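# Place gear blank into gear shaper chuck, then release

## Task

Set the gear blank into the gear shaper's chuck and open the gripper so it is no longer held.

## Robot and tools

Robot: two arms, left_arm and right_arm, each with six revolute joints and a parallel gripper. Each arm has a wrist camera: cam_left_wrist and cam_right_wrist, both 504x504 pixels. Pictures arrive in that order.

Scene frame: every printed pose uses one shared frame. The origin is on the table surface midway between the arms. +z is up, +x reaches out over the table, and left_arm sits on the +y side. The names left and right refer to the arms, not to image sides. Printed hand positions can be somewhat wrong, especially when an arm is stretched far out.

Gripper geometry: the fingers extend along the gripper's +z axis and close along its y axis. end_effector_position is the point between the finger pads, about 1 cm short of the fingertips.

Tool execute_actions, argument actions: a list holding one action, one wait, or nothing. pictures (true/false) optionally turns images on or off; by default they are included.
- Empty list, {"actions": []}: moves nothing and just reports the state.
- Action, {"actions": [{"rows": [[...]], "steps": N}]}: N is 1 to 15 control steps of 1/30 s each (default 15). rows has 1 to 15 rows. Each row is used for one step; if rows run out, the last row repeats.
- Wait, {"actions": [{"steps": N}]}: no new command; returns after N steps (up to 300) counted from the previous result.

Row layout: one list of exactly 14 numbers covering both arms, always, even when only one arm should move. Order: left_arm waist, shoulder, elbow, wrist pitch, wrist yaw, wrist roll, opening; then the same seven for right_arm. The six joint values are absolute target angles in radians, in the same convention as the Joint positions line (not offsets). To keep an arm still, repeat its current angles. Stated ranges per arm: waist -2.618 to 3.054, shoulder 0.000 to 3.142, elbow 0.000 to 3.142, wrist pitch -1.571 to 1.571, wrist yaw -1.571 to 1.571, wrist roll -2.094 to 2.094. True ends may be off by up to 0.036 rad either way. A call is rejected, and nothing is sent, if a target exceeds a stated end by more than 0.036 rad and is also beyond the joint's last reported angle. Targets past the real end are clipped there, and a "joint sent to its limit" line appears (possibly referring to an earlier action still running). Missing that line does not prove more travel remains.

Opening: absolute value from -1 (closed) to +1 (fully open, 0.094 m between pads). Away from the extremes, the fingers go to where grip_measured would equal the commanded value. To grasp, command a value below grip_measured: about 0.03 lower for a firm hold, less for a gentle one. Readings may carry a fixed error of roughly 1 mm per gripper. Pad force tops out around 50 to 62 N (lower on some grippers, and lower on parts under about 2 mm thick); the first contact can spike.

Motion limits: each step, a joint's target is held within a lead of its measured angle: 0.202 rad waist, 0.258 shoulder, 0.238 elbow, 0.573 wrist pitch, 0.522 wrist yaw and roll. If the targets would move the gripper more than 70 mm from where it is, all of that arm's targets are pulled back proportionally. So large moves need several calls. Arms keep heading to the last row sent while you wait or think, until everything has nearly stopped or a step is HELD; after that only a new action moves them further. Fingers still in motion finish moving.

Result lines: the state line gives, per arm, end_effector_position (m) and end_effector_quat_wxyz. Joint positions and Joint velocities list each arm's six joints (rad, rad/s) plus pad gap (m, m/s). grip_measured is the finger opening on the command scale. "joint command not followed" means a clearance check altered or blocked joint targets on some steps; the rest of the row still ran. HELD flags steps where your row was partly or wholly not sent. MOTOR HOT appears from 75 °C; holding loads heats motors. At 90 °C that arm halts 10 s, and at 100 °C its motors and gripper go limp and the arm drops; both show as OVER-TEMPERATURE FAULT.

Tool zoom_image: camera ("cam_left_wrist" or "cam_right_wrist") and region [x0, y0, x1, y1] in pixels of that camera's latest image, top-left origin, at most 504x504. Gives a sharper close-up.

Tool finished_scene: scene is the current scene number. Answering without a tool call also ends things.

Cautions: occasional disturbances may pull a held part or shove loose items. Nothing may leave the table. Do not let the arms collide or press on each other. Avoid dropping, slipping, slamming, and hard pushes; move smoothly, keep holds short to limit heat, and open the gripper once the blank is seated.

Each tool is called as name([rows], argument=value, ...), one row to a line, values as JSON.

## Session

execute_actions(actions=[])

Scene clock: 0.00 s of 4200.00 s.
left_arm: end_effector_position=(+0.2400, +0.5214, +0.1619) grip_measured=+1.000 end_effector_quat_wxyz=(-0.227, +0.715, -0.603, +0.270) | right_arm: end_effector_position=(+0.2740, -0.2282, +0.3733) grip_measured=+1.000 end_effector_quat_wxyz=(-0.357, +0.683, -0.467, +0.432)
Joint positions: left_arm=[ 1.081  1.578  1.25  -0.842  0.616 -0.803  0.094] | right_arm=[ 0.634  0.841  1.258 -0.86   0.527 -1.617  0.094]
Joint velocities: left_arm=[-0.002  0.007 -0.002 -0.022  0.022  0.081  0.   ] | right_arm=[-0.002 -0.002  0.012 -0.051 -0.022 -0.022  0.   ]

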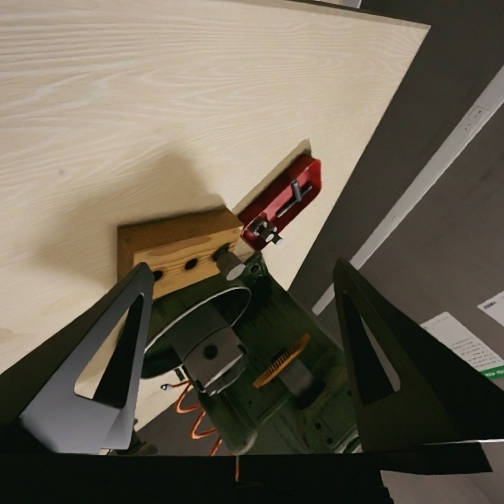

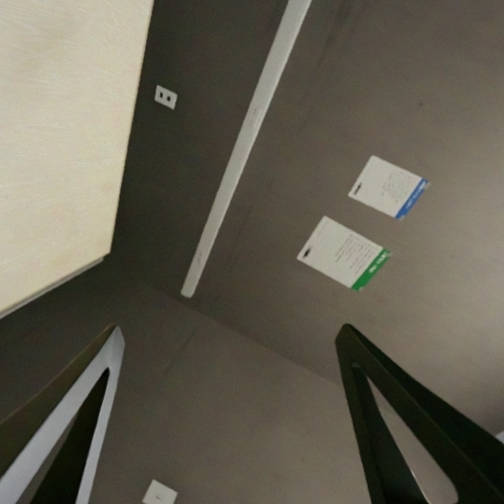

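execute_actions([
  {"rows":[[0.3,0.9,0.9,-0.3,0,0,1,0.5,0.6,1.2,-1.1,0,0,1]],"steps":15},
], pictures=false)

execute_actions([
  {"steps":60},
])

Scene clock: 4.20 s of 4200.00 s.
left_arm: end_effector_position=(+0.3038, +0.3450, +0.3222) grip_measured=+1.000 end_effector_quat_wxyz=(+0.603, -0.117, +0.788, +0.051) | right_arm: end_effector_position=(+0.1890, -0.2167, +0.3443) grip_measured=+1.000 end_effector_quat_wxyz=(+0.521, -0.318, +0.789, +0.065)
Joint positions: left_arm=[ 0.3    0.891  0.912 -0.292  0.051 -0.048  0.094] | right_arm=[ 0.51   0.59   1.204 -1.079  0.028 -0.246  0.094]
Joint velocities: left_arm=[-0.012  0.007 -0.007 -0.139 -0.359  0.315  0.   ] | right_arm=[ 0.012 -0.007 -0.002 -0.066 -0.095  1.575  0.   ]
Steps of this call (steps 1 to 90: nothing new was sent; then 0.70 s passed at rest; steps 91 to 105: all 15 steps of this action). Readings (joint positions):
91: left_arm=[1.054 1.540 1.199 -0.746 0.526 -0.722] | right_arm=[0.606 0.818 1.248 -0.870 0.450 -1.544]
92: left_arm=[1.000 1.472 1.113 -0.632 0.409 -0.622] | right_arm=[0.568 0.775 1.226 -0.901 0.363 -1.450]
94: left_arm=[0.848 1.309 0.970 -0.514 0.256 -0.424] | right_arm=[0.522 0.673 1.204 -0.987 0.239 -1.256]
98: left_arm=[0.578 1.043 0.912 -0.430 0.138 -0.215] | right_arm=[0.510 0.586 1.204 -1.049 0.103 -0.863]
105: the state above

Scene clock: 6.20 s of 4200.00 s.
left_arm: end_effector_position=(+0.3019, +0.3524, +0.3225) grip_measured=+1.000 end_effector_quat_wxyz=(+0.600, -0.113, +0.788, +0.081) | right_arm: end_effector_position=(+0.1866, -0.2140, +0.3427) grip_measured=+1.000 end_effector_quat_wxyz=(+0.505, -0.229, +0.821, +0.133)
Joint positions: left_arm=[ 0.3    0.891  0.912 -0.291  0.008 -0.006  0.094] | right_arm=[ 0.51   0.59   1.204 -1.086  0.008 -0.01   0.094]
Joint velocities: left_arm=[ 0.012 -0.002  0.012  0.007 -0.022 -0.081  0.   ] | right_arm=[-0.012 -0.017 -0.007 -0.007 -0.095 -0.022  0.   ]
Steps of this call (steps 1 to 30: the robot went on to your last target; steps 31 to 60: nothing new was sent). Readings (joint positions):
1: left_arm=[0.300 0.891 0.912 -0.293 0.042 -0.040] | right_arm=[0.510 0.590 1.204 -1.080 0.024 -0.198]
2: left_arm=[0.300 0.891 0.912 -0.291 0.035 -0.033] | right_arm=[0.510 0.590 1.204 -1.082 0.021 -0.161]
4: left_arm=[0.300 0.891 0.912 -0.291 0.025 -0.023] | right_arm=[0.510 0.590 1.204 -1.083 0.017 -0.107]
8: left_arm=[0.300 0.891 0.912 -0.291 0.015 -0.013] | right_arm=[0.510 0.590 1.204 -1.085 0.012 -0.049]
60: the state above
All arms were judged still, so your last target was given up. Only a new action makes them travel on or press farther. Fingers that are still opening or closing keep moving.

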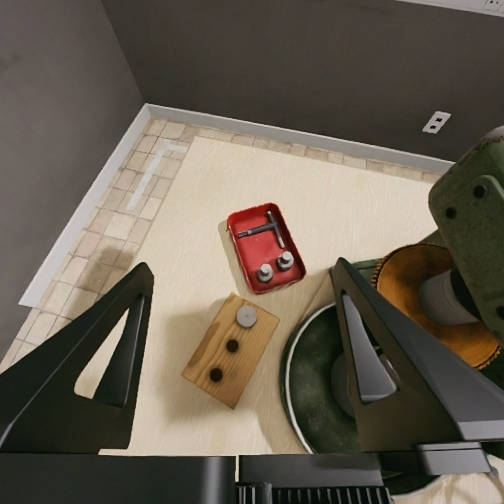

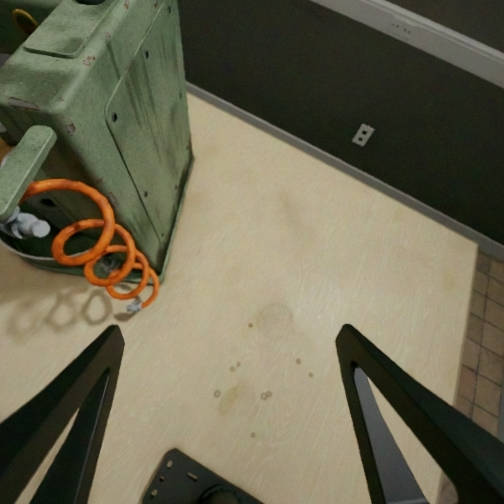

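execute_actions([
  {"rows":[[0.3,1.0,1.0,-0.45,0,0,1,0.5,0.6,1.2,-1.1,0,0,1],[0.3,1.05,1.06,-0.55,0,0,1,0.5,0.6,1.2,-1.1,0,0,1],[0.3,1.05,1.06,-0.55,0,0,1,0.5,0.6,1.2,-1.1,0,0,1],[0.3,1.1,1.12,-0.65,0,0,1,0.5,0.6,1.2,-1.1,0,0,1],[0.3,1.1,1.12,-0.65,0,0,1,0.5,0.6,1.2,-1.1,0,0,1],[0.3,1.16,1.19,-0.75,0,0,1,0.5,0.6,1.2,-1.1,0,0,1],[0.3,1.16,1.19,-0.75,0,0,1,0.5,0.6,1.2,-1.1,0,0,1],[0.3,1.22,1.26,-0.85,0,0,1,0.5,0.6,1.2,-1.1,0,0,1],[0.3,1.22,1.26,-0.85,0,0,1,0.5,0.6,1.2,-1.1,0,0,1],[0.3,1.27,1.32,-0.92,0,0,1,0.5,0.6,1.2,-1.1,0,0,1]],"steps":15},
], pictures=false)

execute_actions([
  {"steps":25},
])

Scene clock: 17.40 s of 4200.00 s.
left_arm: end_effector_position=(+0.3201, +0.3578, +0.2575) grip_measured=+1.000 end_effector_quat_wxyz=(+0.372, -0.133, +0.917, +0.049) | right_arm: end_effector_position=(+0.1865, -0.2140, +0.3426) grip_measured=+1.000 end_effector_quat_wxyz=(+0.505, -0.229, +0.822, +0.133)
Joint positions: left_arm=[ 0.3    1.264  1.288 -0.826  0.008 -0.006  0.094] | right_arm=[ 0.51   0.59   1.204 -1.086  0.008 -0.01   0.094]
Joint velocities: left_arm=[-0.012  0.017 -0.002 -0.564 -0.037  0.007  0.   ] | right_arm=[ 0.002 -0.022 -0.007  0.007 -0.022  0.051  0.   ]
Steps of this call (steps 1 to 90: nothing new was sent; then 7.70 s passed at rest; steps 91 to 105: all 15 steps of this action). Readings (joint positions):
91: left_arm=[0.300 0.904 0.926 -0.315 0.008 -0.006] | right_arm=[0.510 0.590 1.204 -1.086 0.008 -0.010]
92: left_arm=[0.300 0.936 0.961 -0.359 0.008 -0.006] | right_arm=[0.510 0.590 1.204 -1.086 0.008 -0.010]
94: left_arm=[0.300 1.016 1.034 -0.429 0.008 -0.006] | right_arm=[0.510 0.590 1.204 -1.086 0.008 -0.010]
98: left_arm=[0.300 1.149 1.160 -0.607 0.008 -0.006] | right_arm=[0.510 0.590 1.204 -1.086 0.008 -0.010]
105: the state above

Scene clock: 18.23 s of 4200.00 s.
left_arm: end_effector_position=(+0.3070, +0.3540, +0.2455) grip_measured=+1.000 end_effector_quat_wxyz=(+0.338, -0.135, +0.930, +0.044) | right_arm: end_effector_position=(+0.1865, -0.2140, +0.3426) grip_measured=+1.000 end_effector_quat_wxyz=(+0.505, -0.229, +0.822, +0.133)
Joint positions: left_arm=[ 0.3    1.264  1.289 -0.9    0.008 -0.006  0.094] | right_arm=[ 0.51   0.59   1.204 -1.086  0.008 -0.01   0.094]
Joint velocities: left_arm=[-0.007 -0.012  0.012  0.022  0.022 -0.037  0.   ] | right_arm=[-0.007 -0.022 -0.002 -0.022 -0.051  0.081  0.   ]
Steps of this call (steps 1 to 25: the robot went on to your last target). Readings (joint positions):
1: left_arm=[0.300 1.264 1.288 -0.843 0.008 -0.006] | right_arm=[0.510 0.590 1.204 -1.086 0.008 -0.010]
2: left_arm=[0.300 1.264 1.289 -0.856 0.008 -0.006] | right_arm=[0.510 0.590 1.204 -1.086 0.008 -0.010]
4: left_arm=[0.300 1.264 1.289 -0.874 0.008 -0.006] | right_arm=[0.510 0.590 1.204 -1.086 0.008 -0.010]
8: left_arm=[0.300 1.264 1.289 -0.891 0.008 -0.006] | right_arm=[0.510 0.590 1.204 -1.086 0.008 -0.010]
25: the state above

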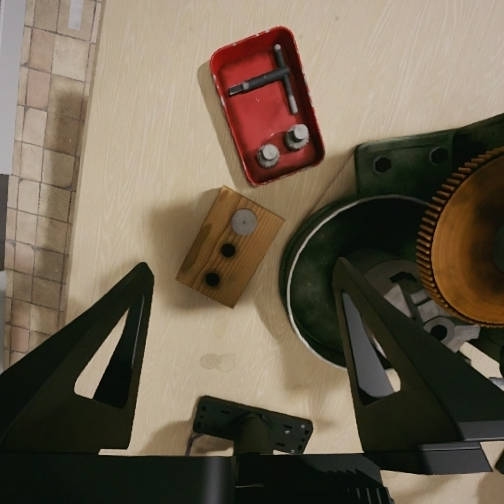

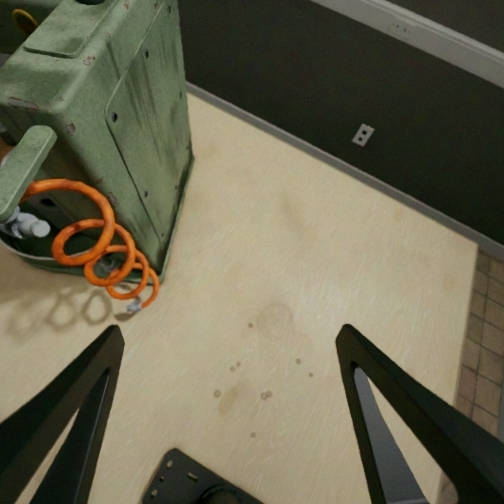

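execute_actions([
  {"rows":[[0.3,1.26,1.27,-0.82,0,0,0.1,0.5,0.6,1.2,-1.1,0,0,1],[0.3,1.26,1.24,-0.77,0,0,0.1,0.5,0.6,1.2,-1.1,0,0,1],[0.3,1.26,1.20,-0.71,0,0,0.1,0.5,0.6,1.2,-1.1,0,0,1],[0.3,1.255,1.16,-0.65,0,0,0.1,0.5,0.6,1.2,-1.1,0,0,1],[0.3,1.25,1.11,-0.58,0,0,0.1,0.5,0.6,1.2,-1.1,0,0,1],[0.3,1.25,1.06,-0.51,0,0,0.1,0.5,0.6,1.2,-1.1,0,0,1],[0.3,1.245,1.01,-0.44,0,0,0.1,0.5,0.6,1.2,-1.1,0,0,1],[0.3,1.24,0.96,-0.37,0,0,0.1,0.5,0.6,1.2,-1.1,0,0,1],[0.3,1.235,0.91,-0.30,0,0,0.1,0.5,0.6,1.2,-1.1,0,0,1],[0.3,1.23,0.86,-0.23,0,0,0.1,0.5,0.6,1.2,-1.1,0,0,1],[0.3,1.225,0.81,-0.16,0,0,0.1,0.5,0.6,1.2,-1.1,0,0,1],[0.3,1.22,0.76,-0.09,0,0,0.1,0.5,0.6,1.2,-1.1,0,0,1],[0.3,1.22,0.71,-0.03,0,0,0.1,0.5,0.6,1.2,-1.1,0,0,1],[0.3,1.22,0.67,0.02,0,0,0.1,0.5,0.6,1.2,-1.1,0,0,1],[0.3,1.22,0.64,0.05,0,0,0.1,0.5,0.6,1.2,-1.1,0,0,1]],"steps":15},
], pictures=false)

execute_actions([
  {"rows":[[0.3,1.22,0.62,0.05,0,0,0.1,0.5,0.6,1.2,-1.1,0,0,1],[0.3,1.22,0.61,0.05,0,0,0.1,0.5,0.6,1.2,-1.1,0,0,1],[0.3,1.22,0.60,0.05,0,0,0.1,0.5,0.6,1.2,-1.1,0,0,1],[0.3,1.22,0.59,0.05,0,0,0.1,0.5,0.6,1.2,-1.1,0,0,1]],"steps":15},
])

Scene clock: 43.73 s of 4200.00 s.
left_arm: end_effector_position=(+0.3284, +0.3603, +0.1304) grip_measured=+0.102 end_effector_quat_wxyz=(+0.409, -0.131, +0.902, +0.054) | right_arm: end_effector_position=(+0.1865, -0.2140, +0.3426) grip_measured=+1.000 end_effector_quat_wxyz=(+0.505, -0.229, +0.822, +0.133)
Joint positions: left_arm=[ 0.3    1.253  0.711 -0.179  0.008 -0.006  0.052] | right_arm=[ 0.51   0.59   1.204 -1.086  0.008 -0.01   0.094]
Joint velocities: left_arm=[ 0.002 -0.042 -1.17   1.414 -0.007  0.007 -0.   ] | right_arm=[ 0.012 -0.012 -0.007 -0.007  0.022 -0.066  0.   ]
Steps of this call (steps 1 to 15: the robot went on to your last target; steps 16 to 90: nothing new was sent; then 22.00 s passed at rest; steps 91 to 105: all 15 steps of this action). Readings (joint positions):
91: left_arm=[0.300 1.264 1.289 -0.893 0.008 -0.006] | right_arm=[0.510 0.590 1.204 -1.086 0.008 -0.010]
92: left_arm=[0.300 1.264 1.283 -0.872 0.008 -0.006] | right_arm=[0.510 0.590 1.204 -1.086 0.008 -0.010]
94: left_arm=[0.300 1.264 1.249 -0.793 0.008 -0.006] | right_arm=[0.510 0.590 1.204 -1.086 0.008 -0.010]
98: left_arm=[0.300 1.261 1.074 -0.578 0.008 -0.006] | right_arm=[0.510 0.590 1.204 -1.086 0.008 -0.010]
105: the state above

Scene clock: 44.23 s of 4200.00 s.
left_arm: end_effector_position=(+0.3361, +0.3625, +0.1313) grip_measured=+0.102 end_effector_quat_wxyz=(+0.465, -0.126, +0.874, +0.062) | right_arm: end_effector_position=(+0.1865, -0.2140, +0.3426) grip_measured=+1.000 end_effector_quat_wxyz=(+0.505, -0.229, +0.822, +0.133)
Joint positions: left_arm=[ 0.3    1.242  0.603  0.044  0.008 -0.006  0.052] | right_arm=[ 0.51   0.59   1.204 -1.086  0.008 -0.01   0.094]
Joint velocities: left_arm=[-0.002 -0.012 -0.002  0.11  -0.051  0.051 -0.001] | right_arm=[-0.007 -0.007 -0.007 -0.051 -0.007 -0.051  0.   ]
Steps of this call (steps 1 to 15: all 15 steps of this action). Readings (joint positions):
1: left_arm=[0.300 1.252 0.675 -0.138 0.008 -0.006] | right_arm=[0.510 0.590 1.204 -1.086 0.008 -0.010]
2: left_arm=[0.300 1.251 0.648 -0.108 0.008 -0.006] | right_arm=[0.510 0.590 1.204 -1.086 0.008 -0.010]
4: left_arm=[0.300 1.251 0.615 -0.063 0.008 -0.006] | right_arm=[0.510 0.590 1.204 -1.086 0.008 -0.010]
8: left_arm=[0.300 1.251 0.603 -0.004 0.008 -0.006] | right_arm=[0.510 0.590 1.204 -1.086 0.008 -0.010]
15: the state above

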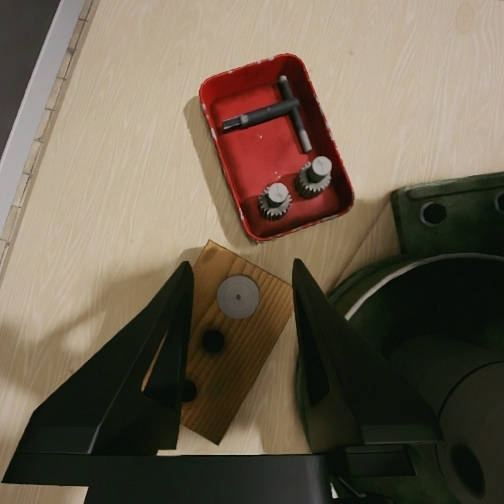

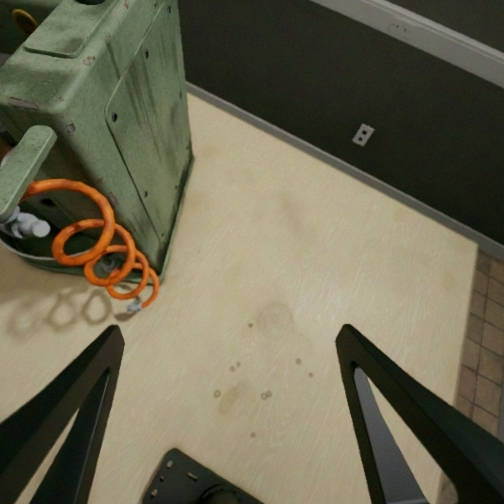

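execute_actions([
  {"rows":[[0.315,1.255,0.585,0.09,0,0,0.1,0.5,0.6,1.2,-1.1,0,0,1],[0.315,1.262,0.578,0.105,0,0,0.1,0.5,0.6,1.2,-1.1,0,0,1],[0.315,1.269,0.571,0.12,0,0,0.1,0.5,0.6,1.2,-1.1,0,0,1],[0.315,1.276,0.564,0.135,0,0,0.1,0.5,0.6,1.2,-1.1,0,0,1],[0.315,1.283,0.557,0.15,0,0,0.1,0.5,0.6,1.2,-1.1,0,0,1],[0.315,1.29,0.55,0.165,0,0,0.1,0.5,0.6,1.2,-1.1,0,0,1],[0.315,1.297,0.543,0.18,0,0,0.1,0.5,0.6,1.2,-1.1,0,0,1],[0.315,1.304,0.536,0.193,0,0,0.1,0.5,0.6,1.2,-1.1,0,0,1],[0.315,1.311,0.529,0.205,0,0,0.1,0.5,0.6,1.2,-1.1,0,0,1],[0.315,1.318,0.522,0.215,0,0,0.1,0.5,0.6,1.2,-1.1,0,0,1],[0.315,1.325,0.515,0.22,0,0,0.1,0.5,0.6,1.2,-1.1,0,0,1],[0.315,1.332,0.508,0.22,0,0,0.1,0.5,0.6,1.2,-1.1,0,0,1]],"steps":15},
])

Scene clock: 58.27 s of 4200.00 s.
left_arm: end_effector_position=(+0.3369, +0.3661, +0.1025) grip_measured=+0.102 end_effector_quat_wxyz=(+0.464, -0.130, +0.874, +0.064) | right_arm: end_effector_position=(+0.1865, -0.2140, +0.3426) grip_measured=+1.000 end_effector_quat_wxyz=(+0.505, -0.229, +0.822, +0.133)
Joint positions: left_arm=[ 0.308  1.319  0.526  0.198  0.007 -0.006  0.052] | right_arm=[ 0.51   0.59   1.204 -1.086  0.008 -0.01   0.094]
Joint velocities: left_arm=[ 0.007  0.042 -0.09  -0.022 -0.022 -0.007  0.   ] | right_arm=[ 0.007  0.017 -0.002  0.051  0.037 -0.007  0.   ]
Steps of this call (steps 1 to 15: the robot went on to your last target; steps 16 to 90: nothing new was sent; then 10.53 s passed at rest; steps 91 to 105: all 15 steps of this action). Readings (joint positions):
91: left_arm=[0.301 1.242 0.603 0.055 0.008 -0.006] | right_arm=[0.510 0.590 1.204 -1.086 0.008 -0.010]
92: left_arm=[0.303 1.242 0.603 0.063 0.008 -0.006] | right_arm=[0.510 0.590 1.204 -1.086 0.008 -0.010]
94: left_arm=[0.307 1.247 0.602 0.089 0.007 -0.006] | right_arm=[0.510 0.590 1.204 -1.086 0.008 -0.010]
98: left_arm=[0.308 1.273 0.577 0.151 0.007 -0.006] | right_arm=[0.510 0.590 1.204 -1.086 0.008 -0.010]
105: the state above

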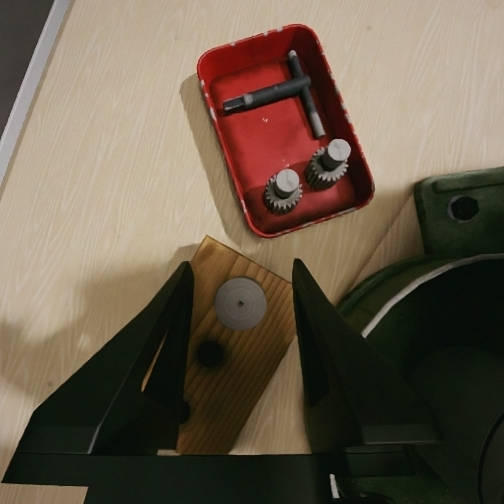

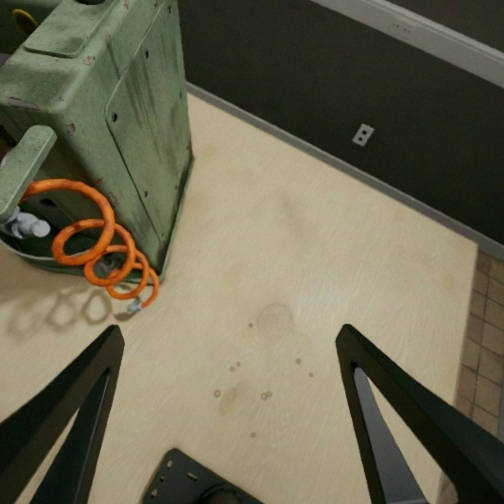

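execute_actions([
  {"rows":[[0.315,1.34,0.5,0.25,0,0,0.1,0.5,0.6,1.2,-1.1,0,0,1],[0.315,1.348,0.492,0.267,0,0,0.1,0.5,0.6,1.2,-1.1,0,0,1],[0.315,1.356,0.484,0.284,0,0,0.1,0.5,0.6,1.2,-1.1,0,0,1],[0.315,1.364,0.476,0.3,0,0,0.1,0.5,0.6,1.2,-1.1,0,0,1],[0.315,1.372,0.468,0.317,0,0,0.1,0.5,0.6,1.2,-1.1,0,0,1],[0.315,1.38,0.46,0.334,0,0,0.1,0.5,0.6,1.2,-1.1,0,0,1],[0.315,1.388,0.452,0.35,0,0,0.1,0.5,0.6,1.2,-1.1,0,0,1],[0.315,1.396,0.444,0.365,0,0,0.1,0.5,0.6,1.2,-1.1,0,0,1],[0.315,1.404,0.437,0.378,0,0,0.1,0.5,0.6,1.2,-1.1,0,0,1],[0.315,1.412,0.43,0.387,0,0,0.1,0.5,0.6,1.2,-1.1,0,0,1],[0.315,1.42,0.423,0.39,0,0,0.1,0.5,0.6,1.2,-1.1,0,0,1],[0.315,1.426,0.418,0.39,0,0,0.1,0.5,0.6,1.2,-1.1,0,0,1]],"steps":15},
], pictures=false)

execute_actions([
  {"steps":15},
])

Scene clock: 66.80 s of 4200.00 s.
left_arm: end_effector_position=(+0.3314, +0.3645, +0.0677) grip_measured=+0.102 end_effector_quat_wxyz=(+0.458, -0.131, +0.877, +0.063) | right_arm: end_effector_position=(+0.1865, -0.2140, +0.3426) grip_measured=+1.000 end_effector_quat_wxyz=(+0.505, -0.229, +0.822, +0.133)
Joint positions: left_arm=[ 0.308  1.412  0.437  0.366  0.007 -0.006  0.052] | right_arm=[ 0.51   0.59   1.204 -1.086  0.008 -0.01   0.094]
Joint velocities: left_arm=[ 0.007  0.032 -0.076 -0.022  0.022 -0.022 -0.   ] | right_arm=[ 0.007  0.017 -0.002  0.051 -0.022  0.051  0.   ]
Steps of this call (steps 1 to 30: the robot went on to your last target; steps 31 to 90: nothing new was sent; then 5.03 s passed at rest; steps 91 to 105: all 15 steps of this action). Readings (joint positions):
91: left_arm=[0.308 1.320 0.524 0.225 0.007 -0.006] | right_arm=[0.510 0.590 1.204 -1.086 0.008 -0.010]
92: left_arm=[0.308 1.322 0.523 0.233 0.007 -0.006] | right_arm=[0.510 0.590 1.204 -1.086 0.008 -0.010]
94: left_arm=[0.308 1.331 0.516 0.261 0.007 -0.006] | right_arm=[0.510 0.590 1.204 -1.086 0.008 -0.010]
98: left_arm=[0.308 1.365 0.484 0.317 0.007 -0.006] | right_arm=[0.510 0.590 1.204 -1.086 0.008 -0.010]
105: the state above

Scene clock: 67.30 s of 4200.00 s.
left_arm: end_effector_position=(+0.3344, +0.3653, +0.0721) grip_measured=+0.102 end_effector_quat_wxyz=(+0.468, -0.130, +0.872, +0.065) | right_arm: end_effector_position=(+0.1865, -0.2140, +0.3426) grip_measured=+1.000 end_effector_quat_wxyz=(+0.505, -0.229, +0.822, +0.133)
Joint positions: left_arm=[ 0.308  1.413  0.436  0.391  0.007 -0.006  0.052] | right_arm=[ 0.51   0.59   1.204 -1.086  0.008 -0.01   0.094]
Joint velocities: left_arm=[-0.012 -0.007 -0.012  0.037  0.007 -0.037  0.   ] | right_arm=[ 0.002  0.002  0.012  0.022 -0.037 -0.051  0.   ]
Steps of this call (steps 1 to 15: the robot went on to your last target). Readings (joint positions):
1: left_arm=[0.308 1.413 0.436 0.367 0.007 -0.006] | right_arm=[0.510 0.590 1.204 -1.086 0.008 -0.010]
2: left_arm=[0.308 1.413 0.436 0.370 0.007 -0.006] | right_arm=[0.510 0.590 1.204 -1.086 0.008 -0.010]
4: left_arm=[0.308 1.413 0.436 0.378 0.007 -0.006] | right_arm=[0.510 0.590 1.204 -1.086 0.008 -0.010]
8: left_arm=[0.308 1.413 0.436 0.387 0.007 -0.006] | right_arm=[0.510 0.590 1.204 -1.086 0.008 -0.010]
15: the state above

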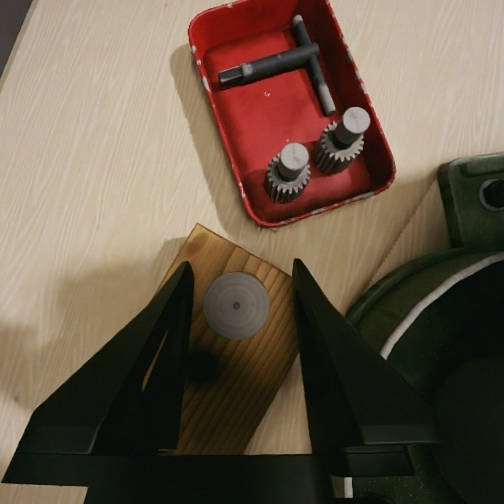

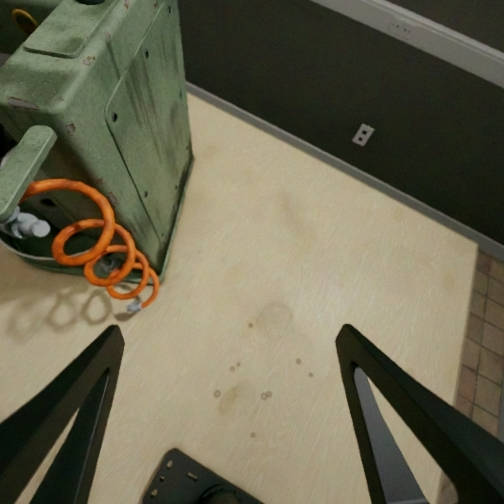

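execute_actions([
  {"rows":[[0.322,1.426,0.418,0.35,0,0,0.1,0.5,0.6,1.2,-1.1,0,0,1]],"steps":15},
], pictures=false)

execute_actions([
  {"rows":[[0.322,1.426,0.418,0.35,0,0,-0.1,0.5,0.6,1.2,-1.1,0,0,1],[0.322,1.426,0.418,0.35,0,0,-0.2,0.5,0.6,1.2,-1.1,0,0,1],[0.322,1.426,0.418,0.35,0,0,-0.3,0.5,0.6,1.2,-1.1,0,0,1],[0.322,1.426,0.418,0.35,0,0,-0.35,0.5,0.6,1.2,-1.1,0,0,1],[0.322,1.426,0.418,0.35,0,0,-0.38,0.5,0.6,1.2,-1.1,0,0,1],[0.322,1.426,0.418,0.35,0,0,-0.41,0.5,0.6,1.2,-1.1,0,0,1],[0.322,1.426,0.418,0.35,0,0,-0.44,0.5,0.6,1.2,-1.1,0,0,1],[0.322,1.426,0.418,0.35,0,0,-0.47,0.5,0.6,1.2,-1.1,0,0,1]],"steps":15},
])

Scene clock: 76.77 s of 4200.00 s.
left_arm: end_effector_position=(+0.3313, +0.3670, +0.0684) grip_measured=+0.102 end_effector_quat_wxyz=(+0.460, -0.133, +0.876, +0.065) | right_arm: end_effector_position=(+0.1865, -0.2140, +0.3426) grip_measured=+1.000 end_effector_quat_wxyz=(+0.505, -0.229, +0.822, +0.133)
Joint positions: left_arm=[ 0.315  1.413  0.436  0.373  0.007 -0.006  0.052] | right_arm=[ 0.51   0.59   1.204 -1.086  0.008 -0.01   0.094]
Joint velocities: left_arm=[-0.007 -0.002  0.012 -0.007  0.007  0.022 -0.001] | right_arm=[-0.017 -0.012  0.002  0.007  0.007 -0.037  0.   ]
Steps of this call (steps 1 to 15: the robot went on to your last target; steps 16 to 90: nothing new was sent; then 5.97 s passed at rest; steps 91 to 105: all 15 steps of this action). Readings (joint positions):
91: left_arm=[0.309 1.413 0.436 0.389 0.007 -0.006] | right_arm=[0.510 0.590 1.204 -1.086 0.008 -0.010]
92: left_arm=[0.311 1.413 0.436 0.387 0.007 -0.006] | right_arm=[0.510 0.590 1.204 -1.086 0.008 -0.010]
94: left_arm=[0.314 1.413 0.436 0.381 0.007 -0.006] | right_arm=[0.510 0.590 1.204 -1.086 0.008 -0.010]
98: left_arm=[0.315 1.413 0.436 0.375 0.007 -0.006] | right_arm=[0.510 0.590 1.204 -1.086 0.008 -0.010]
105: the state above

Scene clock: 77.27 s of 4200.00 s.
left_arm: end_effector_position=(+0.3312, +0.3670, +0.0683) grip_measured=-0.410 end_effector_quat_wxyz=(+0.460, -0.133, +0.876, +0.065) | right_arm: end_effector_position=(+0.1865, -0.2140, +0.3426) grip_measured=+1.000 end_effector_quat_wxyz=(+0.505, -0.229, +0.822, +0.133)
Joint positions: left_arm=[ 0.315  1.413  0.436  0.372  0.007 -0.006  0.028] | right_arm=[ 0.51   0.59   1.204 -1.086  0.008 -0.01   0.094]
Joint velocities: left_arm=[-0.007 -0.012 -0.002 -0.081  0.007 -0.007 -0.001] | right_arm=[-0.007  0.022 -0.012 -0.022  0.022 -0.051  0.   ]
Steps of this call (steps 1 to 15: all 15 steps of this action). Readings (joint positions):
1: left_arm=[0.315 1.413 0.436 0.373 0.007 -0.006] | right_arm=[0.510 0.590 1.204 -1.086 0.008 -0.010]
2: left_arm=[0.315 1.413 0.436 0.372 0.007 -0.006] | right_arm=[0.510 0.590 1.204 -1.086 0.008 -0.010]
4: left_arm=[0.315 1.413 0.436 0.372 0.007 -0.006] | right_arm=[0.510 0.590 1.204 -1.086 0.008 -0.010]
8: left_arm=[0.315 1.413 0.436 0.372 0.007 -0.006] | right_arm=[0.510 0.590 1.204 -1.086 0.008 -0.010]
15: the state above

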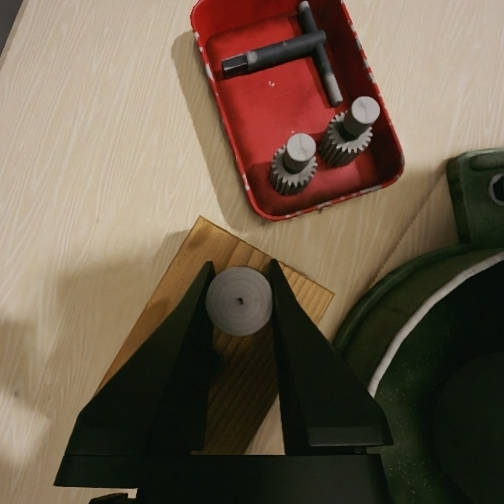

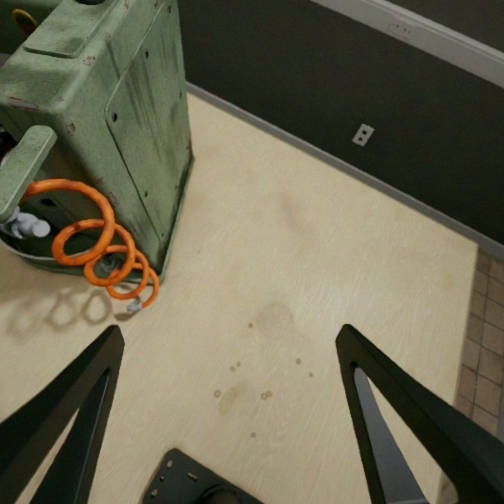

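execute_actions([
  {"rows":[[0.315,1.405,0.45,0.365,0,0,-0.47,0.5,0.6,1.2,-1.1,0,0,1],[0.315,1.392,0.462,0.365,0,0,-0.47,0.5,0.6,1.2,-1.1,0,0,1],[0.315,1.386,0.467,0.36,0,0,-0.47,0.5,0.6,1.2,-1.1,0,0,1],[0.315,1.381,0.47,0.352,0,0,-0.47,0.5,0.6,1.2,-1.1,0,0,1],[0.315,1.376,0.473,0.344,0,0,-0.47,0.5,0.6,1.2,-1.1,0,0,1],[0.315,1.371,0.476,0.336,0,0,-0.47,0.5,0.6,1.2,-1.1,0,0,1],[0.315,1.366,0.479,0.328,0,0,-0.47,0.5,0.6,1.2,-1.1,0,0,1],[0.315,1.361,0.482,0.32,0,0,-0.47,0.5,0.6,1.2,-1.1,0,0,1],[0.315,1.356,0.485,0.312,0,0,-0.47,0.5,0.6,1.2,-1.1,0,0,1],[0.315,1.351,0.489,0.304,0,0,-0.47,0.5,0.6,1.2,-1.1,0,0,1],[0.315,1.346,0.492,0.296,0,0,-0.47,0.5,0.6,1.2,-1.1,0,0,1],[0.315,1.341,0.496,0.29,0,0,-0.47,0.5,0.6,1.2,-1.1,0,0,1]],"steps":15},
], pictures=false)

execute_actions([
  {"steps":10},
], pictures=false)

Scene clock: 90.33 s of 4200.00 s.
left_arm: end_effector_position=(+0.3300, +0.3666, +0.0782) grip_measured=-0.410 end_effector_quat_wxyz=(+0.457, -0.133, +0.877, +0.065) | right_arm: end_effector_position=(+0.1865, -0.2140, +0.3426) grip_measured=+1.000 end_effector_quat_wxyz=(+0.505, -0.229, +0.822, +0.133)
Joint positions: left_arm=[ 0.315  1.368  0.46   0.298  0.007 -0.006  0.028] | right_arm=[ 0.51   0.59   1.204 -1.086  0.008 -0.01   0.094]
Joint velocities: left_arm=[-0.022 -0.046  0.037 -0.139  0.037 -0.037 -0.   ] | right_arm=[ 0.002 -0.007 -0.007 -0.037  0.037  0.11   0.   ]
Steps of this call (steps 1 to 15: the robot went on to your last target; steps 16 to 90: nothing new was sent; then 9.57 s passed at rest; steps 91 to 105: all 15 steps of this action). Readings (joint positions):
91: left_arm=[0.315 1.413 0.436 0.372 0.007 -0.006] | right_arm=[0.510 0.590 1.204 -1.086 0.008 -0.010]
92: left_arm=[0.315 1.413 0.436 0.372 0.007 -0.006] | right_arm=[0.510 0.590 1.204 -1.086 0.008 -0.010]
94: left_arm=[0.315 1.413 0.436 0.372 0.007 -0.006] | right_arm=[0.510 0.590 1.204 -1.086 0.008 -0.010]
98: left_arm=[0.315 1.398 0.436 0.350 0.007 -0.006] | right_arm=[0.510 0.590 1.204 -1.086 0.008 -0.010]
105: the state above

Scene clock: 90.67 s of 4200.00 s.
left_arm: end_effector_position=(+0.3287, +0.3662, +0.0765) grip_measured=-0.410 end_effector_quat_wxyz=(+0.453, -0.134, +0.879, +0.064) | right_arm: end_effector_position=(+0.1865, -0.2140, +0.3426) grip_measured=+1.000 end_effector_quat_wxyz=(+0.505, -0.229, +0.822, +0.133)
Joint positions: left_arm=[ 0.315  1.368  0.46   0.287  0.007 -0.006  0.028] | right_arm=[ 0.51   0.59   1.204 -1.086  0.008 -0.01   0.094]
Joint velocities: left_arm=[-0.002 -0.012 -0.007  0.007  0.007  0.007  0.   ] | right_arm=[-0.017  0.002 -0.002 -0.081 -0.051 -0.125  0.   ]
Steps of this call (steps 1 to 10: the robot went on to your last target). Readings (joint positions):
1: left_arm=[0.315 1.368 0.460 0.295 0.007 -0.006] | right_arm=[0.510 0.590 1.204 -1.086 0.008 -0.010]
2: left_arm=[0.315 1.368 0.460 0.293 0.007 -0.006] | right_arm=[0.510 0.590 1.204 -1.086 0.008 -0.010]
4: left_arm=[0.315 1.368 0.460 0.289 0.007 -0.006] | right_arm=[0.510 0.590 1.204 -1.086 0.008 -0.010]
8: left_arm=[0.315 1.368 0.460 0.287 0.007 -0.006] | right_arm=[0.510 0.590 1.204 -1.086 0.008 -0.010]
10: the state above

execute_actions([
  {"rows":[[0.315,1.339,0.502,0.29,0,0,-0.47,0.5,0.6,1.2,-1.1,0,0,1],[0.315,1.335,0.507,0.29,0,0,-0.47,0.5,0.6,1.2,-1.1,0,0,1],[0.315,1.33,0.511,0.282,0,0,-0.47,0.5,0.6,1.2,-1.1,0,0,1],[0.315,1.325,0.515,0.272,0,0,-0.47,0.5,0.6,1.2,-1.1,0,0,1],[0.315,1.32,0.518,0.262,0,0,-0.47,0.5,0.6,1.2,-1.1,0,0,1],[0.315,1.315,0.522,0.252,0,0,-0.47,0.5,0.6,1.2,-1.1,0,0,1],[0.315,1.31,0.525,0.243,0,0,-0.47,0.5,0.6,1.2,-1.1,0,0,1],[0.315,1.305,0.529,0.234,0,0,-0.47,0.5,0.6,1.2,-1.1,0,0,1],[0.315,1.3,0.532,0.225,0,0,-0.47,0.5,0.6,1.2,-1.1,0,0,1],[0.315,1.295,0.536,0.216,0,0,-0.47,0.5,0.6,1.2,-1.1,0,0,1],[0.315,1.29,0.539,0.208,0,0,-0.47,0.5,0.6,1.2,-1.1,0,0,1],[0.315,1.285,0.543,0.2,0,0,-0.47,0.5,0.6,1.2,-1.1,0,0,1],[0.315,1.28,0.546,0.194,0,0,-0.47,0.5,0.6,1.2,-1.1,0,0,1],[0.315,1.275,0.55,0.19,0,0,-0.47,0.5,0.6,1.2,-1.1,0,0,1]],"steps":15},
])

Scene clock: 102.07 s of 4200.00 s.
left_arm: end_effector_position=(+0.3335, +0.3677, +0.1022) grip_measured=-0.410 end_effector_quat_wxyz=(+0.466, -0.133, +0.872, +0.066) | right_arm: end_effector_position=(+0.1865, -0.2140, +0.3426) grip_measured=+1.000 end_effector_quat_wxyz=(+0.505, -0.229, +0.822, +0.133)
Joint positions: left_arm=[ 0.315  1.307  0.511  0.206  0.007 -0.006  0.028] | right_arm=[ 0.51   0.59   1.204 -1.086  0.008 -0.01   0.094]
Joint velocities: left_arm=[-0.017 -0.09   0.051 -0.168  0.007  0.022  0.   ] | right_arm=[ 0.002  0.022  0.002 -0.095  0.007  0.037  0.   ]
Steps of this call (steps 1 to 30: the robot went on to your last target; steps 31 to 90: nothing new was sent; then 7.90 s passed at rest; steps 91 to 105: all 15 steps of this action). Readings (joint positions):
91: left_arm=[0.315 1.368 0.460 0.287 0.007 -0.006] | right_arm=[0.510 0.590 1.204 -1.086 0.008 -0.010]
92: left_arm=[0.315 1.368 0.460 0.287 0.007 -0.006] | right_arm=[0.510 0.590 1.204 -1.086 0.008 -0.010]
94: left_arm=[0.315 1.367 0.466 0.277 0.007 -0.006] | right_arm=[0.510 0.590 1.204 -1.086 0.008 -0.010]
98: left_arm=[0.315 1.344 0.484 0.250 0.007 -0.006] | right_arm=[0.510 0.590 1.204 -1.086 0.008 -0.010]
105: the state above

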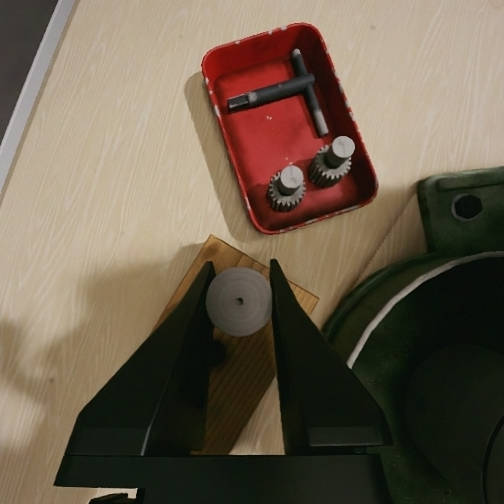

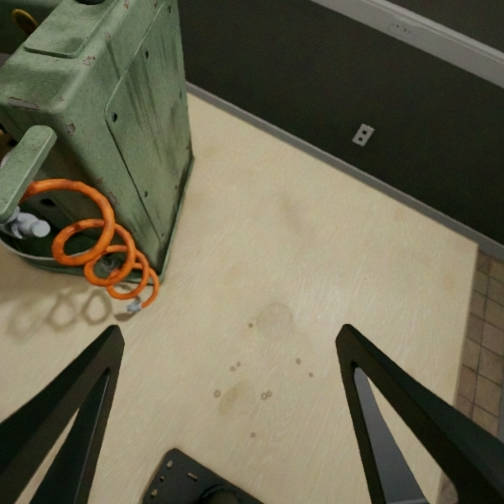

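execute_actions([
  {"rows":[[0.315,1.26,0.556,0.17,0,0,-0.47,0.5,0.6,1.2,-1.1,0,0,1],[0.315,1.24,0.564,0.14,0,0,-0.47,0.5,0.6,1.2,-1.1,0,0,1],[0.315,1.215,0.574,0.105,0,0,-0.47,0.5,0.6,1.2,-1.1,0,0,1],[0.315,1.185,0.586,0.063,0,0,-0.47,0.5,0.6,1.2,-1.1,0,0,1],[0.315,1.155,0.598,0.021,0,0,-0.47,0.5,0.6,1.2,-1.1,0,0,1],[0.315,1.125,0.61,-0.021,0,0,-0.47,0.5,0.6,1.2,-1.1,0,0,1],[0.315,1.095,0.622,-0.063,0,0,-0.47,0.5,0.6,1.2,-1.1,0,0,1],[0.315,1.065,0.634,-0.105,0,0,-0.47,0.5,0.6,1.2,-1.1,0,0,1],[0.315,1.035,0.646,-0.147,0,0,-0.47,0.5,0.6,1.2,-1.1,0,0,1],[0.315,1.005,0.658,-0.189,0,0,-0.47,0.5,0.6,1.2,-1.1,0,0,1],[0.315,0.975,0.67,-0.231,0,0,-0.47,0.5,0.6,1.2,-1.1,0,0,1],[0.315,0.945,0.682,-0.273,0,0,-0.47,0.5,0.6,1.2,-1.1,0,0,1],[0.315,0.915,0.694,-0.315,0,0,-0.47,0.5,0.6,1.2,-1.1,0,0,1],[0.315,0.885,0.706,-0.357,0,0,-0.47,0.5,0.6,1.2,-1.1,0,0,1],[0.315,0.855,0.718,-0.399,0,0,-0.47,0.5,0.6,1.2,-1.1,0,0,1]],"steps":15},
], pictures=false)

execute_actions([
  {"rows":[[0.315,0.825,0.73,-0.441,0,0,-0.47,0.5,0.6,1.2,-1.1,0,0,1],[0.315,0.795,0.742,-0.483,0,0,-0.47,0.5,0.6,1.2,-1.1,0,0,1],[0.3,0.765,0.754,-0.525,0,0,-0.47,0.5,0.6,1.2,-1.1,0,0,1],[0.28,0.735,0.765,-0.567,0,0,-0.47,0.5,0.6,1.2,-1.1,0,0,1],[0.25,0.71,0.774,-0.6,0,0,-0.47,0.5,0.6,1.2,-1.1,0,0,1],[0.22,0.69,0.78,-0.63,0,0,-0.47,0.5,0.6,1.2,-1.1,0,0,1],[0.19,0.675,0.785,-0.65,0,0,-0.47,0.5,0.6,1.2,-1.1,0,0,1],[0.16,0.67,0.785,-0.655,0,0,-0.47,0.5,0.6,1.2,-1.1,0,0,1],[0.13,0.67,0.785,-0.655,0,0,-0.47,0.5,0.6,1.2,-1.1,0,0,1],[0.1,0.67,0.785,-0.655,0,0,-0.47,0.5,0.6,1.2,-1.1,0,0,1],[0.07,0.67,0.785,-0.655,0,0,-0.47,0.5,0.6,1.2,-1.1,0,0,1],[0.04,0.67,0.785,-0.655,0,0,-0.47,0.5,0.6,1.2,-1.1,0,0,1],[0.01,0.67,0.785,-0.655,0,0,-0.47,0.5,0.6,1.2,-1.1,0,0,1],[-0.02,0.67,0.785,-0.655,0,0,-0.47,0.5,0.6,1.2,-1.1,0,0,1],[-0.05,0.67,0.785,-0.655,0,0,-0.47,0.5,0.6,1.2,-1.1,0,0,1]],"steps":15},
], pictures=false)

execute_actions([
  {"steps":20},
])

Scene clock: 131.90 s of 4200.00 s.
left_arm: end_effector_position=(+0.2962, +0.3561, +0.2075) grip_measured=-0.410 end_effector_quat_wxyz=(+0.508, -0.129, +0.848, +0.072) | right_arm: end_effector_position=(+0.1865, -0.2140, +0.3426) grip_measured=+1.000 end_effector_quat_wxyz=(+0.505, -0.229, +0.822, +0.133)
Joint positions: left_arm=[ 0.315  0.928  0.668 -0.232  0.007 -0.006  0.028] | right_arm=[ 0.51   0.59   1.204 -1.086  0.008 -0.01   0.094]
Joint velocities: left_arm=[-0.007 -0.842  0.305 -1.136 -0.066 -0.022  0.001] | right_arm=[-0.007  0.022 -0.002 -0.007 -0.022 -0.037  0.   ]
Steps of this call (steps 1 to 30: the robot went on to your last target; steps 31 to 90: nothing new was sent; then 26.33 s passed at rest; steps 91 to 105: all 15 steps of this action). Readings (joint positions):
91: left_arm=[0.315 1.300 0.515 0.179 0.007 -0.006] | right_arm=[0.510 0.590 1.204 -1.086 0.008 -0.010]
92: left_arm=[0.315 1.294 0.515 0.169 0.007 -0.006] | right_arm=[0.510 0.590 1.204 -1.086 0.008 -0.010]
94: left_arm=[0.315 1.263 0.523 0.126 0.007 -0.006] | right_arm=[0.510 0.590 1.204 -1.086 0.008 -0.010]
98: left_arm=[0.315 1.149 0.568 0.003 0.007 -0.006] | right_arm=[0.510 0.590 1.204 -1.086 0.008 -0.010]
105: the state above

Scene clock: 132.40 s of 4200.00 s.
left_arm: end_effector_position=(+0.2438, +0.2558, +0.2291) grip_measured=-0.410 end_effector_quat_wxyz=(+0.480, +0.003, +0.877, -0.004) | right_arm: end_effector_position=(+0.1865, -0.2140, +0.3426) grip_measured=+1.000 end_effector_quat_wxyz=(+0.505, -0.229, +0.822, +0.133)
Joint positions: left_arm=[ 0.003  0.688  0.757 -0.637 -0.    -0.005  0.028] | right_arm=[ 0.51   0.59   1.204 -1.086  0.008 -0.01   0.094]
Joint velocities: left_arm=[-0.833  0.002 -0.002 -0.256  0.022 -0.007 -0.   ] | right_arm=[-0.032  0.002  0.007  0.022 -0.022  0.037  0.   ]
Steps of this call (steps 1 to 15: all 15 steps of this action). Readings (joint positions):
1: left_arm=[0.315 0.898 0.679 -0.272 0.007 -0.006] | right_arm=[0.510 0.590 1.204 -1.086 0.008 -0.010]
2: left_arm=[0.315 0.869 0.690 -0.312 0.007 -0.006] | right_arm=[0.510 0.590 1.204 -1.086 0.008 -0.010]
4: left_arm=[0.308 0.810 0.712 -0.396 0.004 -0.006] | right_arm=[0.510 0.590 1.204 -1.086 0.008 -0.010]
8: left_arm=[0.214 0.710 0.748 -0.538 -0.002 -0.006] | right_arm=[0.510 0.590 1.204 -1.086 0.008 -0.010]
15: the state above

Scene clock: 133.07 s of 4200.00 s.
left_arm: end_effector_position=(+0.2397, +0.2426, +0.2236) grip_measured=-0.410 end_effector_quat_wxyz=(+0.468, +0.025, +0.883, -0.017) | right_arm: end_effector_position=(+0.1865, -0.2140, +0.3426) grip_measured=+1.000 end_effector_quat_wxyz=(+0.505, -0.229, +0.822, +0.133)
Joint positions: left_arm=[-0.044  0.688  0.757 -0.664  0.005 -0.005  0.028] | right_arm=[ 0.51   0.59   1.204 -1.086  0.008 -0.01   0.094]
Joint velocities: left_arm=[-0.002  0.007 -0.012 -0.037  0.007  0.022 -0.001] | right_arm=[ 0.002  0.017  0.002  0.007  0.066 -0.066  0.   ]
Steps of this call (steps 1 to 20: the robot went on to your last target). Readings (joint positions):
1: left_arm=[-0.021 0.688 0.757 -0.644 0.002 -0.005] | right_arm=[0.510 0.590 1.204 -1.086 0.008 -0.010]
2: left_arm=[-0.036 0.688 0.757 -0.648 0.005 -0.005] | right_arm=[0.510 0.590 1.204 -1.086 0.008 -0.010]
4: left_arm=[-0.044 0.688 0.757 -0.655 0.005 -0.005] | right_arm=[0.510 0.590 1.204 -1.086 0.008 -0.010]
8: left_arm=[-0.044 0.688 0.757 -0.661 0.005 -0.005] | right_arm=[0.510 0.590 1.204 -1.086 0.008 -0.010]
20: the state above

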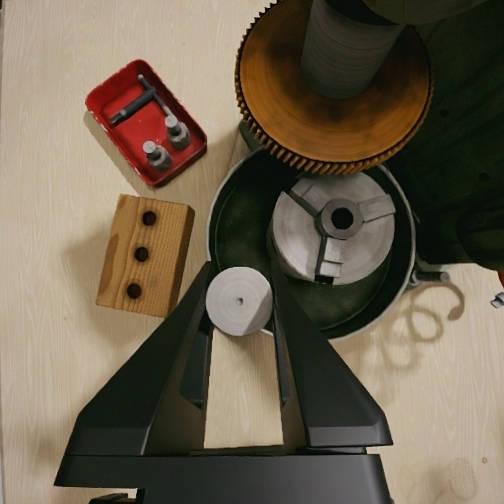

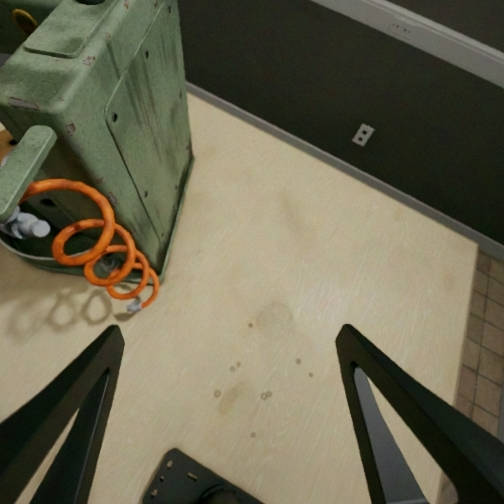

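execute_actions([
  {"rows":[[-0.07,0.67,0.785,-0.655,0,0,-0.47,0.5,0.6,1.2,-1.1,0,0,1],[-0.09,0.67,0.785,-0.655,0,0,-0.47,0.5,0.6,1.2,-1.1,0,0,1],[-0.115,0.67,0.785,-0.655,0,0,-0.47,0.5,0.6,1.2,-1.1,0,0,1],[-0.14,0.67,0.785,-0.655,0,0,-0.47,0.5,0.6,1.2,-1.1,0,0,1],[-0.165,0.67,0.785,-0.655,0,0,-0.47,0.5,0.6,1.2,-1.1,0,0,1],[-0.19,0.67,0.785,-0.655,0,0,-0.47,0.5,0.6,1.2,-1.1,0,0,1],[-0.215,0.67,0.785,-0.655,0,0,-0.47,0.5,0.6,1.2,-1.1,0,0,1],[-0.235,0.67,0.785,-0.655,0,0,-0.47,0.5,0.6,1.2,-1.1,0,0,1],[-0.25,0.67,0.785,-0.655,0,0,-0.47,0.5,0.6,1.2,-1.1,0,0,1],[-0.26,0.67,0.785,-0.655,0,0,-0.47,0.5,0.6,1.2,-1.1,0,0,1]],"steps":15},
])

zoom_image(camera="cam_left_wrist", region=[140, 120, 360, 340])

Scene clock: 142.83 s of 4200.00 s.
left_arm: end_effector_position=(+0.2311, +0.1893, +0.2236) grip_measured=-0.410 end_effector_quat_wxyz=(+0.464, +0.116, +0.876, -0.064) | right_arm: end_effector_position=(+0.1865, -0.2140, +0.3426) grip_measured=+1.000 end_effector_quat_wxyz=(+0.505, -0.229, +0.822, +0.133)
Joint positions: left_arm=[-0.253  0.688  0.757 -0.664  0.002 -0.005  0.028] | right_arm=[ 0.51   0.59   1.204 -1.086  0.008 -0.01   0.094]
Joint velocities: left_arm=[-0.002  0.027 -0.002 -0.007  0.022 -0.022  0.001] | right_arm=[-0.012  0.017 -0.002 -0.051 -0.066 -0.095  0.   ]
Steps of this call (steps 1 to 15: the robot went on to your last target; steps 16 to 90: nothing new was sent; then 6.27 s passed at rest; steps 91 to 105: all 15 steps of this action). Readings (joint positions):
91: left_arm=[-0.047 0.688 0.757 -0.664 0.003 -0.005] | right_arm=[0.510 0.590 1.204 -1.086 0.008 -0.010]
92: left_arm=[-0.057 0.688 0.757 -0.664 0.002 -0.005] | right_arm=[0.510 0.590 1.204 -1.086 0.008 -0.010]
94: left_arm=[-0.095 0.688 0.757 -0.664 -0.001 -0.005] | right_arm=[0.510 0.590 1.204 -1.086 0.008 -0.010]
98: left_arm=[-0.193 0.688 0.757 -0.664 -0.001 -0.005] | right_arm=[0.510 0.590 1.204 -1.086 0.008 -0.010]
105: the state above

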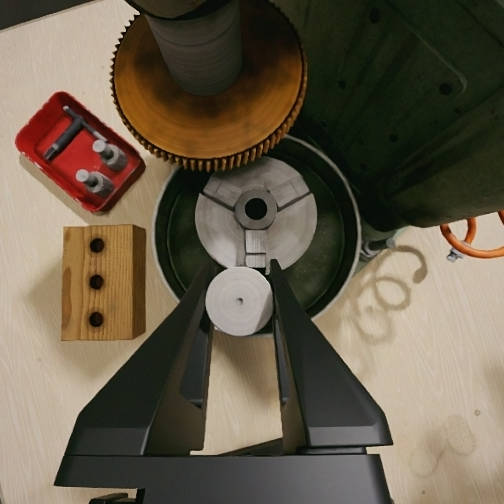

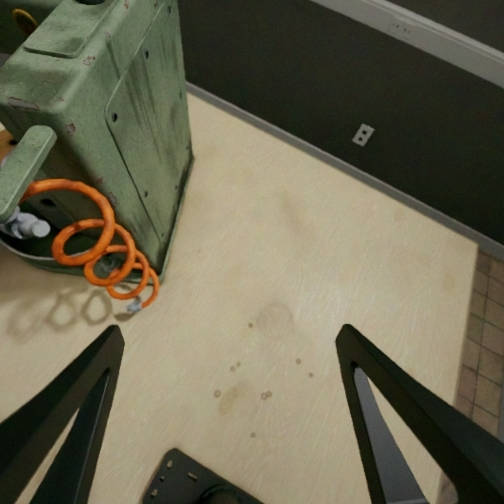

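Region (140, 120, 360, 340) of cam_left_wrist's 504x504 image, scaled by 2.291, with more detail than that image has.

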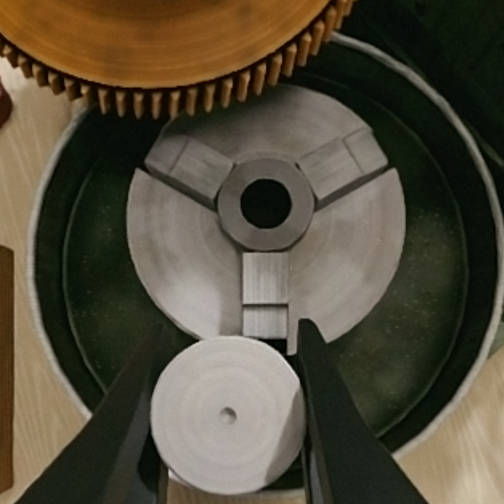

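execute_actions([
  {"rows":[[-0.265,0.7,0.77,-0.62,0,0,-0.47,0.5,0.6,1.2,-1.1,0,0,1],[-0.27,0.712,0.76,-0.6,0,0,-0.47,0.5,0.6,1.2,-1.1,0,0,1],[-0.275,0.725,0.755,-0.585,0,0,-0.47,0.5,0.6,1.2,-1.1,0,0,1],[-0.281,0.738,0.75,-0.57,0,0,-0.47,0.5,0.6,1.2,-1.1,0,0,1],[-0.281,0.751,0.748,-0.555,0,0,-0.47,0.5,0.6,1.2,-1.1,0,0,1],[-0.281,0.764,0.748,-0.542,0,0,-0.47,0.5,0.6,1.2,-1.1,0,0,1],[-0.281,0.777,0.748,-0.529,0,0,-0.47,0.5,0.6,1.2,-1.1,0,0,1],[-0.281,0.79,0.748,-0.516,0,0,-0.47,0.5,0.6,1.2,-1.1,0,0,1],[-0.281,0.803,0.748,-0.503,0,0,-0.47,0.5,0.6,1.2,-1.1,0,0,1],[-0.281,0.816,0.748,-0.49,0,0,-0.47,0.5,0.6,1.2,-1.1,0,0,1],[-0.281,0.829,0.748,-0.48,0,0,-0.47,0.5,0.6,1.2,-1.1,0,0,1],[-0.281,0.842,0.748,-0.47,0,0,-0.47,0.5,0.6,1.2,-1.1,0,0,1],[-0.281,0.853,0.748,-0.465,0,0,-0.47,0.5,0.6,1.2,-1.1,0,0,1],[-0.281,0.861,0.748,-0.465,0,0,-0.47,0.5,0.6,1.2,-1.1,0,0,1],[-0.281,0.866,0.748,-0.465,0,0,-0.47,0.5,0.6,1.2,-1.1,0,0,1]],"steps":15},
], pictures=false)

execute_actions([
  {"steps":20},
])

zoom_image(camera="cam_left_wrist", region=[140, 160, 360, 380])

Scene clock: 165.37 s of 4200.00 s.
left_arm: end_effector_position=(+0.2643, +0.1737, +0.2118) grip_measured=-0.410 end_effector_quat_wxyz=(+0.457, +0.126, +0.878, -0.068) | right_arm: end_effector_position=(+0.1865, -0.2140, +0.3426) grip_measured=+1.000 end_effector_quat_wxyz=(+0.505, -0.229, +0.822, +0.133)
Joint positions: left_arm=[-0.274  0.847  0.757 -0.519  0.002 -0.005  0.028] | right_arm=[ 0.51   0.59   1.204 -1.086  0.008 -0.01   0.094]
Joint velocities: left_arm=[ 0.007  0.266 -0.007  0.198 -0.022  0.007 -0.001] | right_arm=[ 0.002  0.002  0.007  0.051 -0.022 -0.022  0.   ]
Steps of this call (steps 1 to 15: the robot went on to your last target; steps 16 to 90: nothing new was sent; then 19.03 s passed at rest; steps 91 to 105: all 15 steps of this action). Readings (joint positions):
91: left_arm=[-0.254 0.688 0.757 -0.663 0.002 -0.005] | right_arm=[0.510 0.590 1.204 -1.086 0.008 -0.010]
92: left_arm=[-0.256 0.690 0.757 -0.659 0.002 -0.005] | right_arm=[0.510 0.590 1.204 -1.086 0.008 -0.010]
94: left_arm=[-0.265 0.704 0.757 -0.641 0.002 -0.005] | right_arm=[0.510 0.590 1.204 -1.086 0.008 -0.010]
98: left_arm=[-0.274 0.758 0.757 -0.594 0.002 -0.005] | right_arm=[0.510 0.590 1.204 -1.086 0.008 -0.010]
105: the state above

Scene clock: 166.03 s of 4200.00 s.
left_arm: end_effector_position=(+0.2688, +0.1724, +0.2129) grip_measured=-0.410 end_effector_quat_wxyz=(+0.462, +0.125, +0.875, -0.069) | right_arm: end_effector_position=(+0.1865, -0.2140, +0.3426) grip_measured=+1.000 end_effector_quat_wxyz=(+0.505, -0.229, +0.822, +0.133)
Joint positions: left_arm=[-0.274  0.861  0.757 -0.495  0.002 -0.005  0.028] | right_arm=[ 0.51   0.59   1.204 -1.086  0.008 -0.01   0.094]
Joint velocities: left_arm=[-0.007 -0.007 -0.017 -0.066  0.022  0.022  0.001] | right_arm=[-0.017 -0.012 -0.007 -0.095  0.022 -0.022  0.   ]
Steps of this call (steps 1 to 20: the robot went on to your last target). Readings (joint positions):
1: left_arm=[-0.274 0.854 0.757 -0.514 0.002 -0.005] | right_arm=[0.510 0.590 1.204 -1.086 0.008 -0.010]
2: left_arm=[-0.274 0.859 0.757 -0.511 0.002 -0.005] | right_arm=[0.510 0.590 1.204 -1.086 0.008 -0.010]
4: left_arm=[-0.274 0.861 0.757 -0.507 0.002 -0.005] | right_arm=[0.510 0.590 1.204 -1.086 0.008 -0.010]
8: left_arm=[-0.274 0.861 0.757 -0.499 0.002 -0.005] | right_arm=[0.510 0.590 1.204 -1.086 0.008 -0.010]
20: the state above

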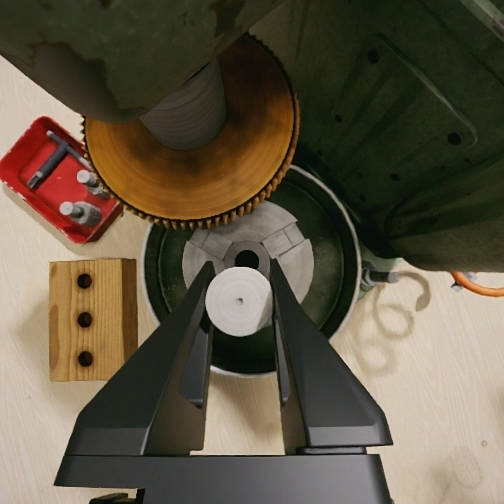

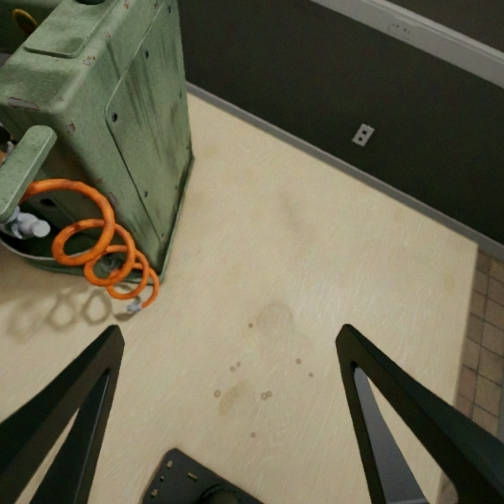

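Region (140, 160, 360, 380) of cam_left_wrist's 504x504 image, scaled by 2.291, with more detail than that image has.

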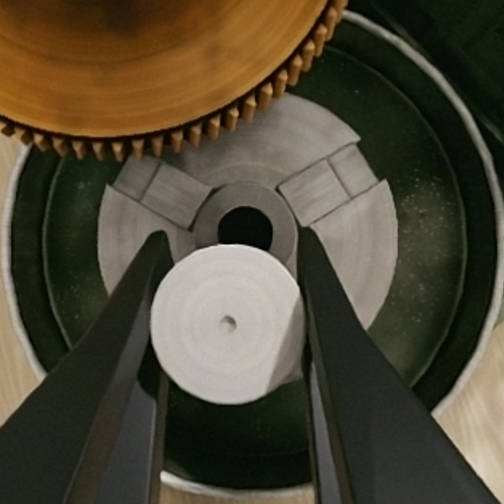

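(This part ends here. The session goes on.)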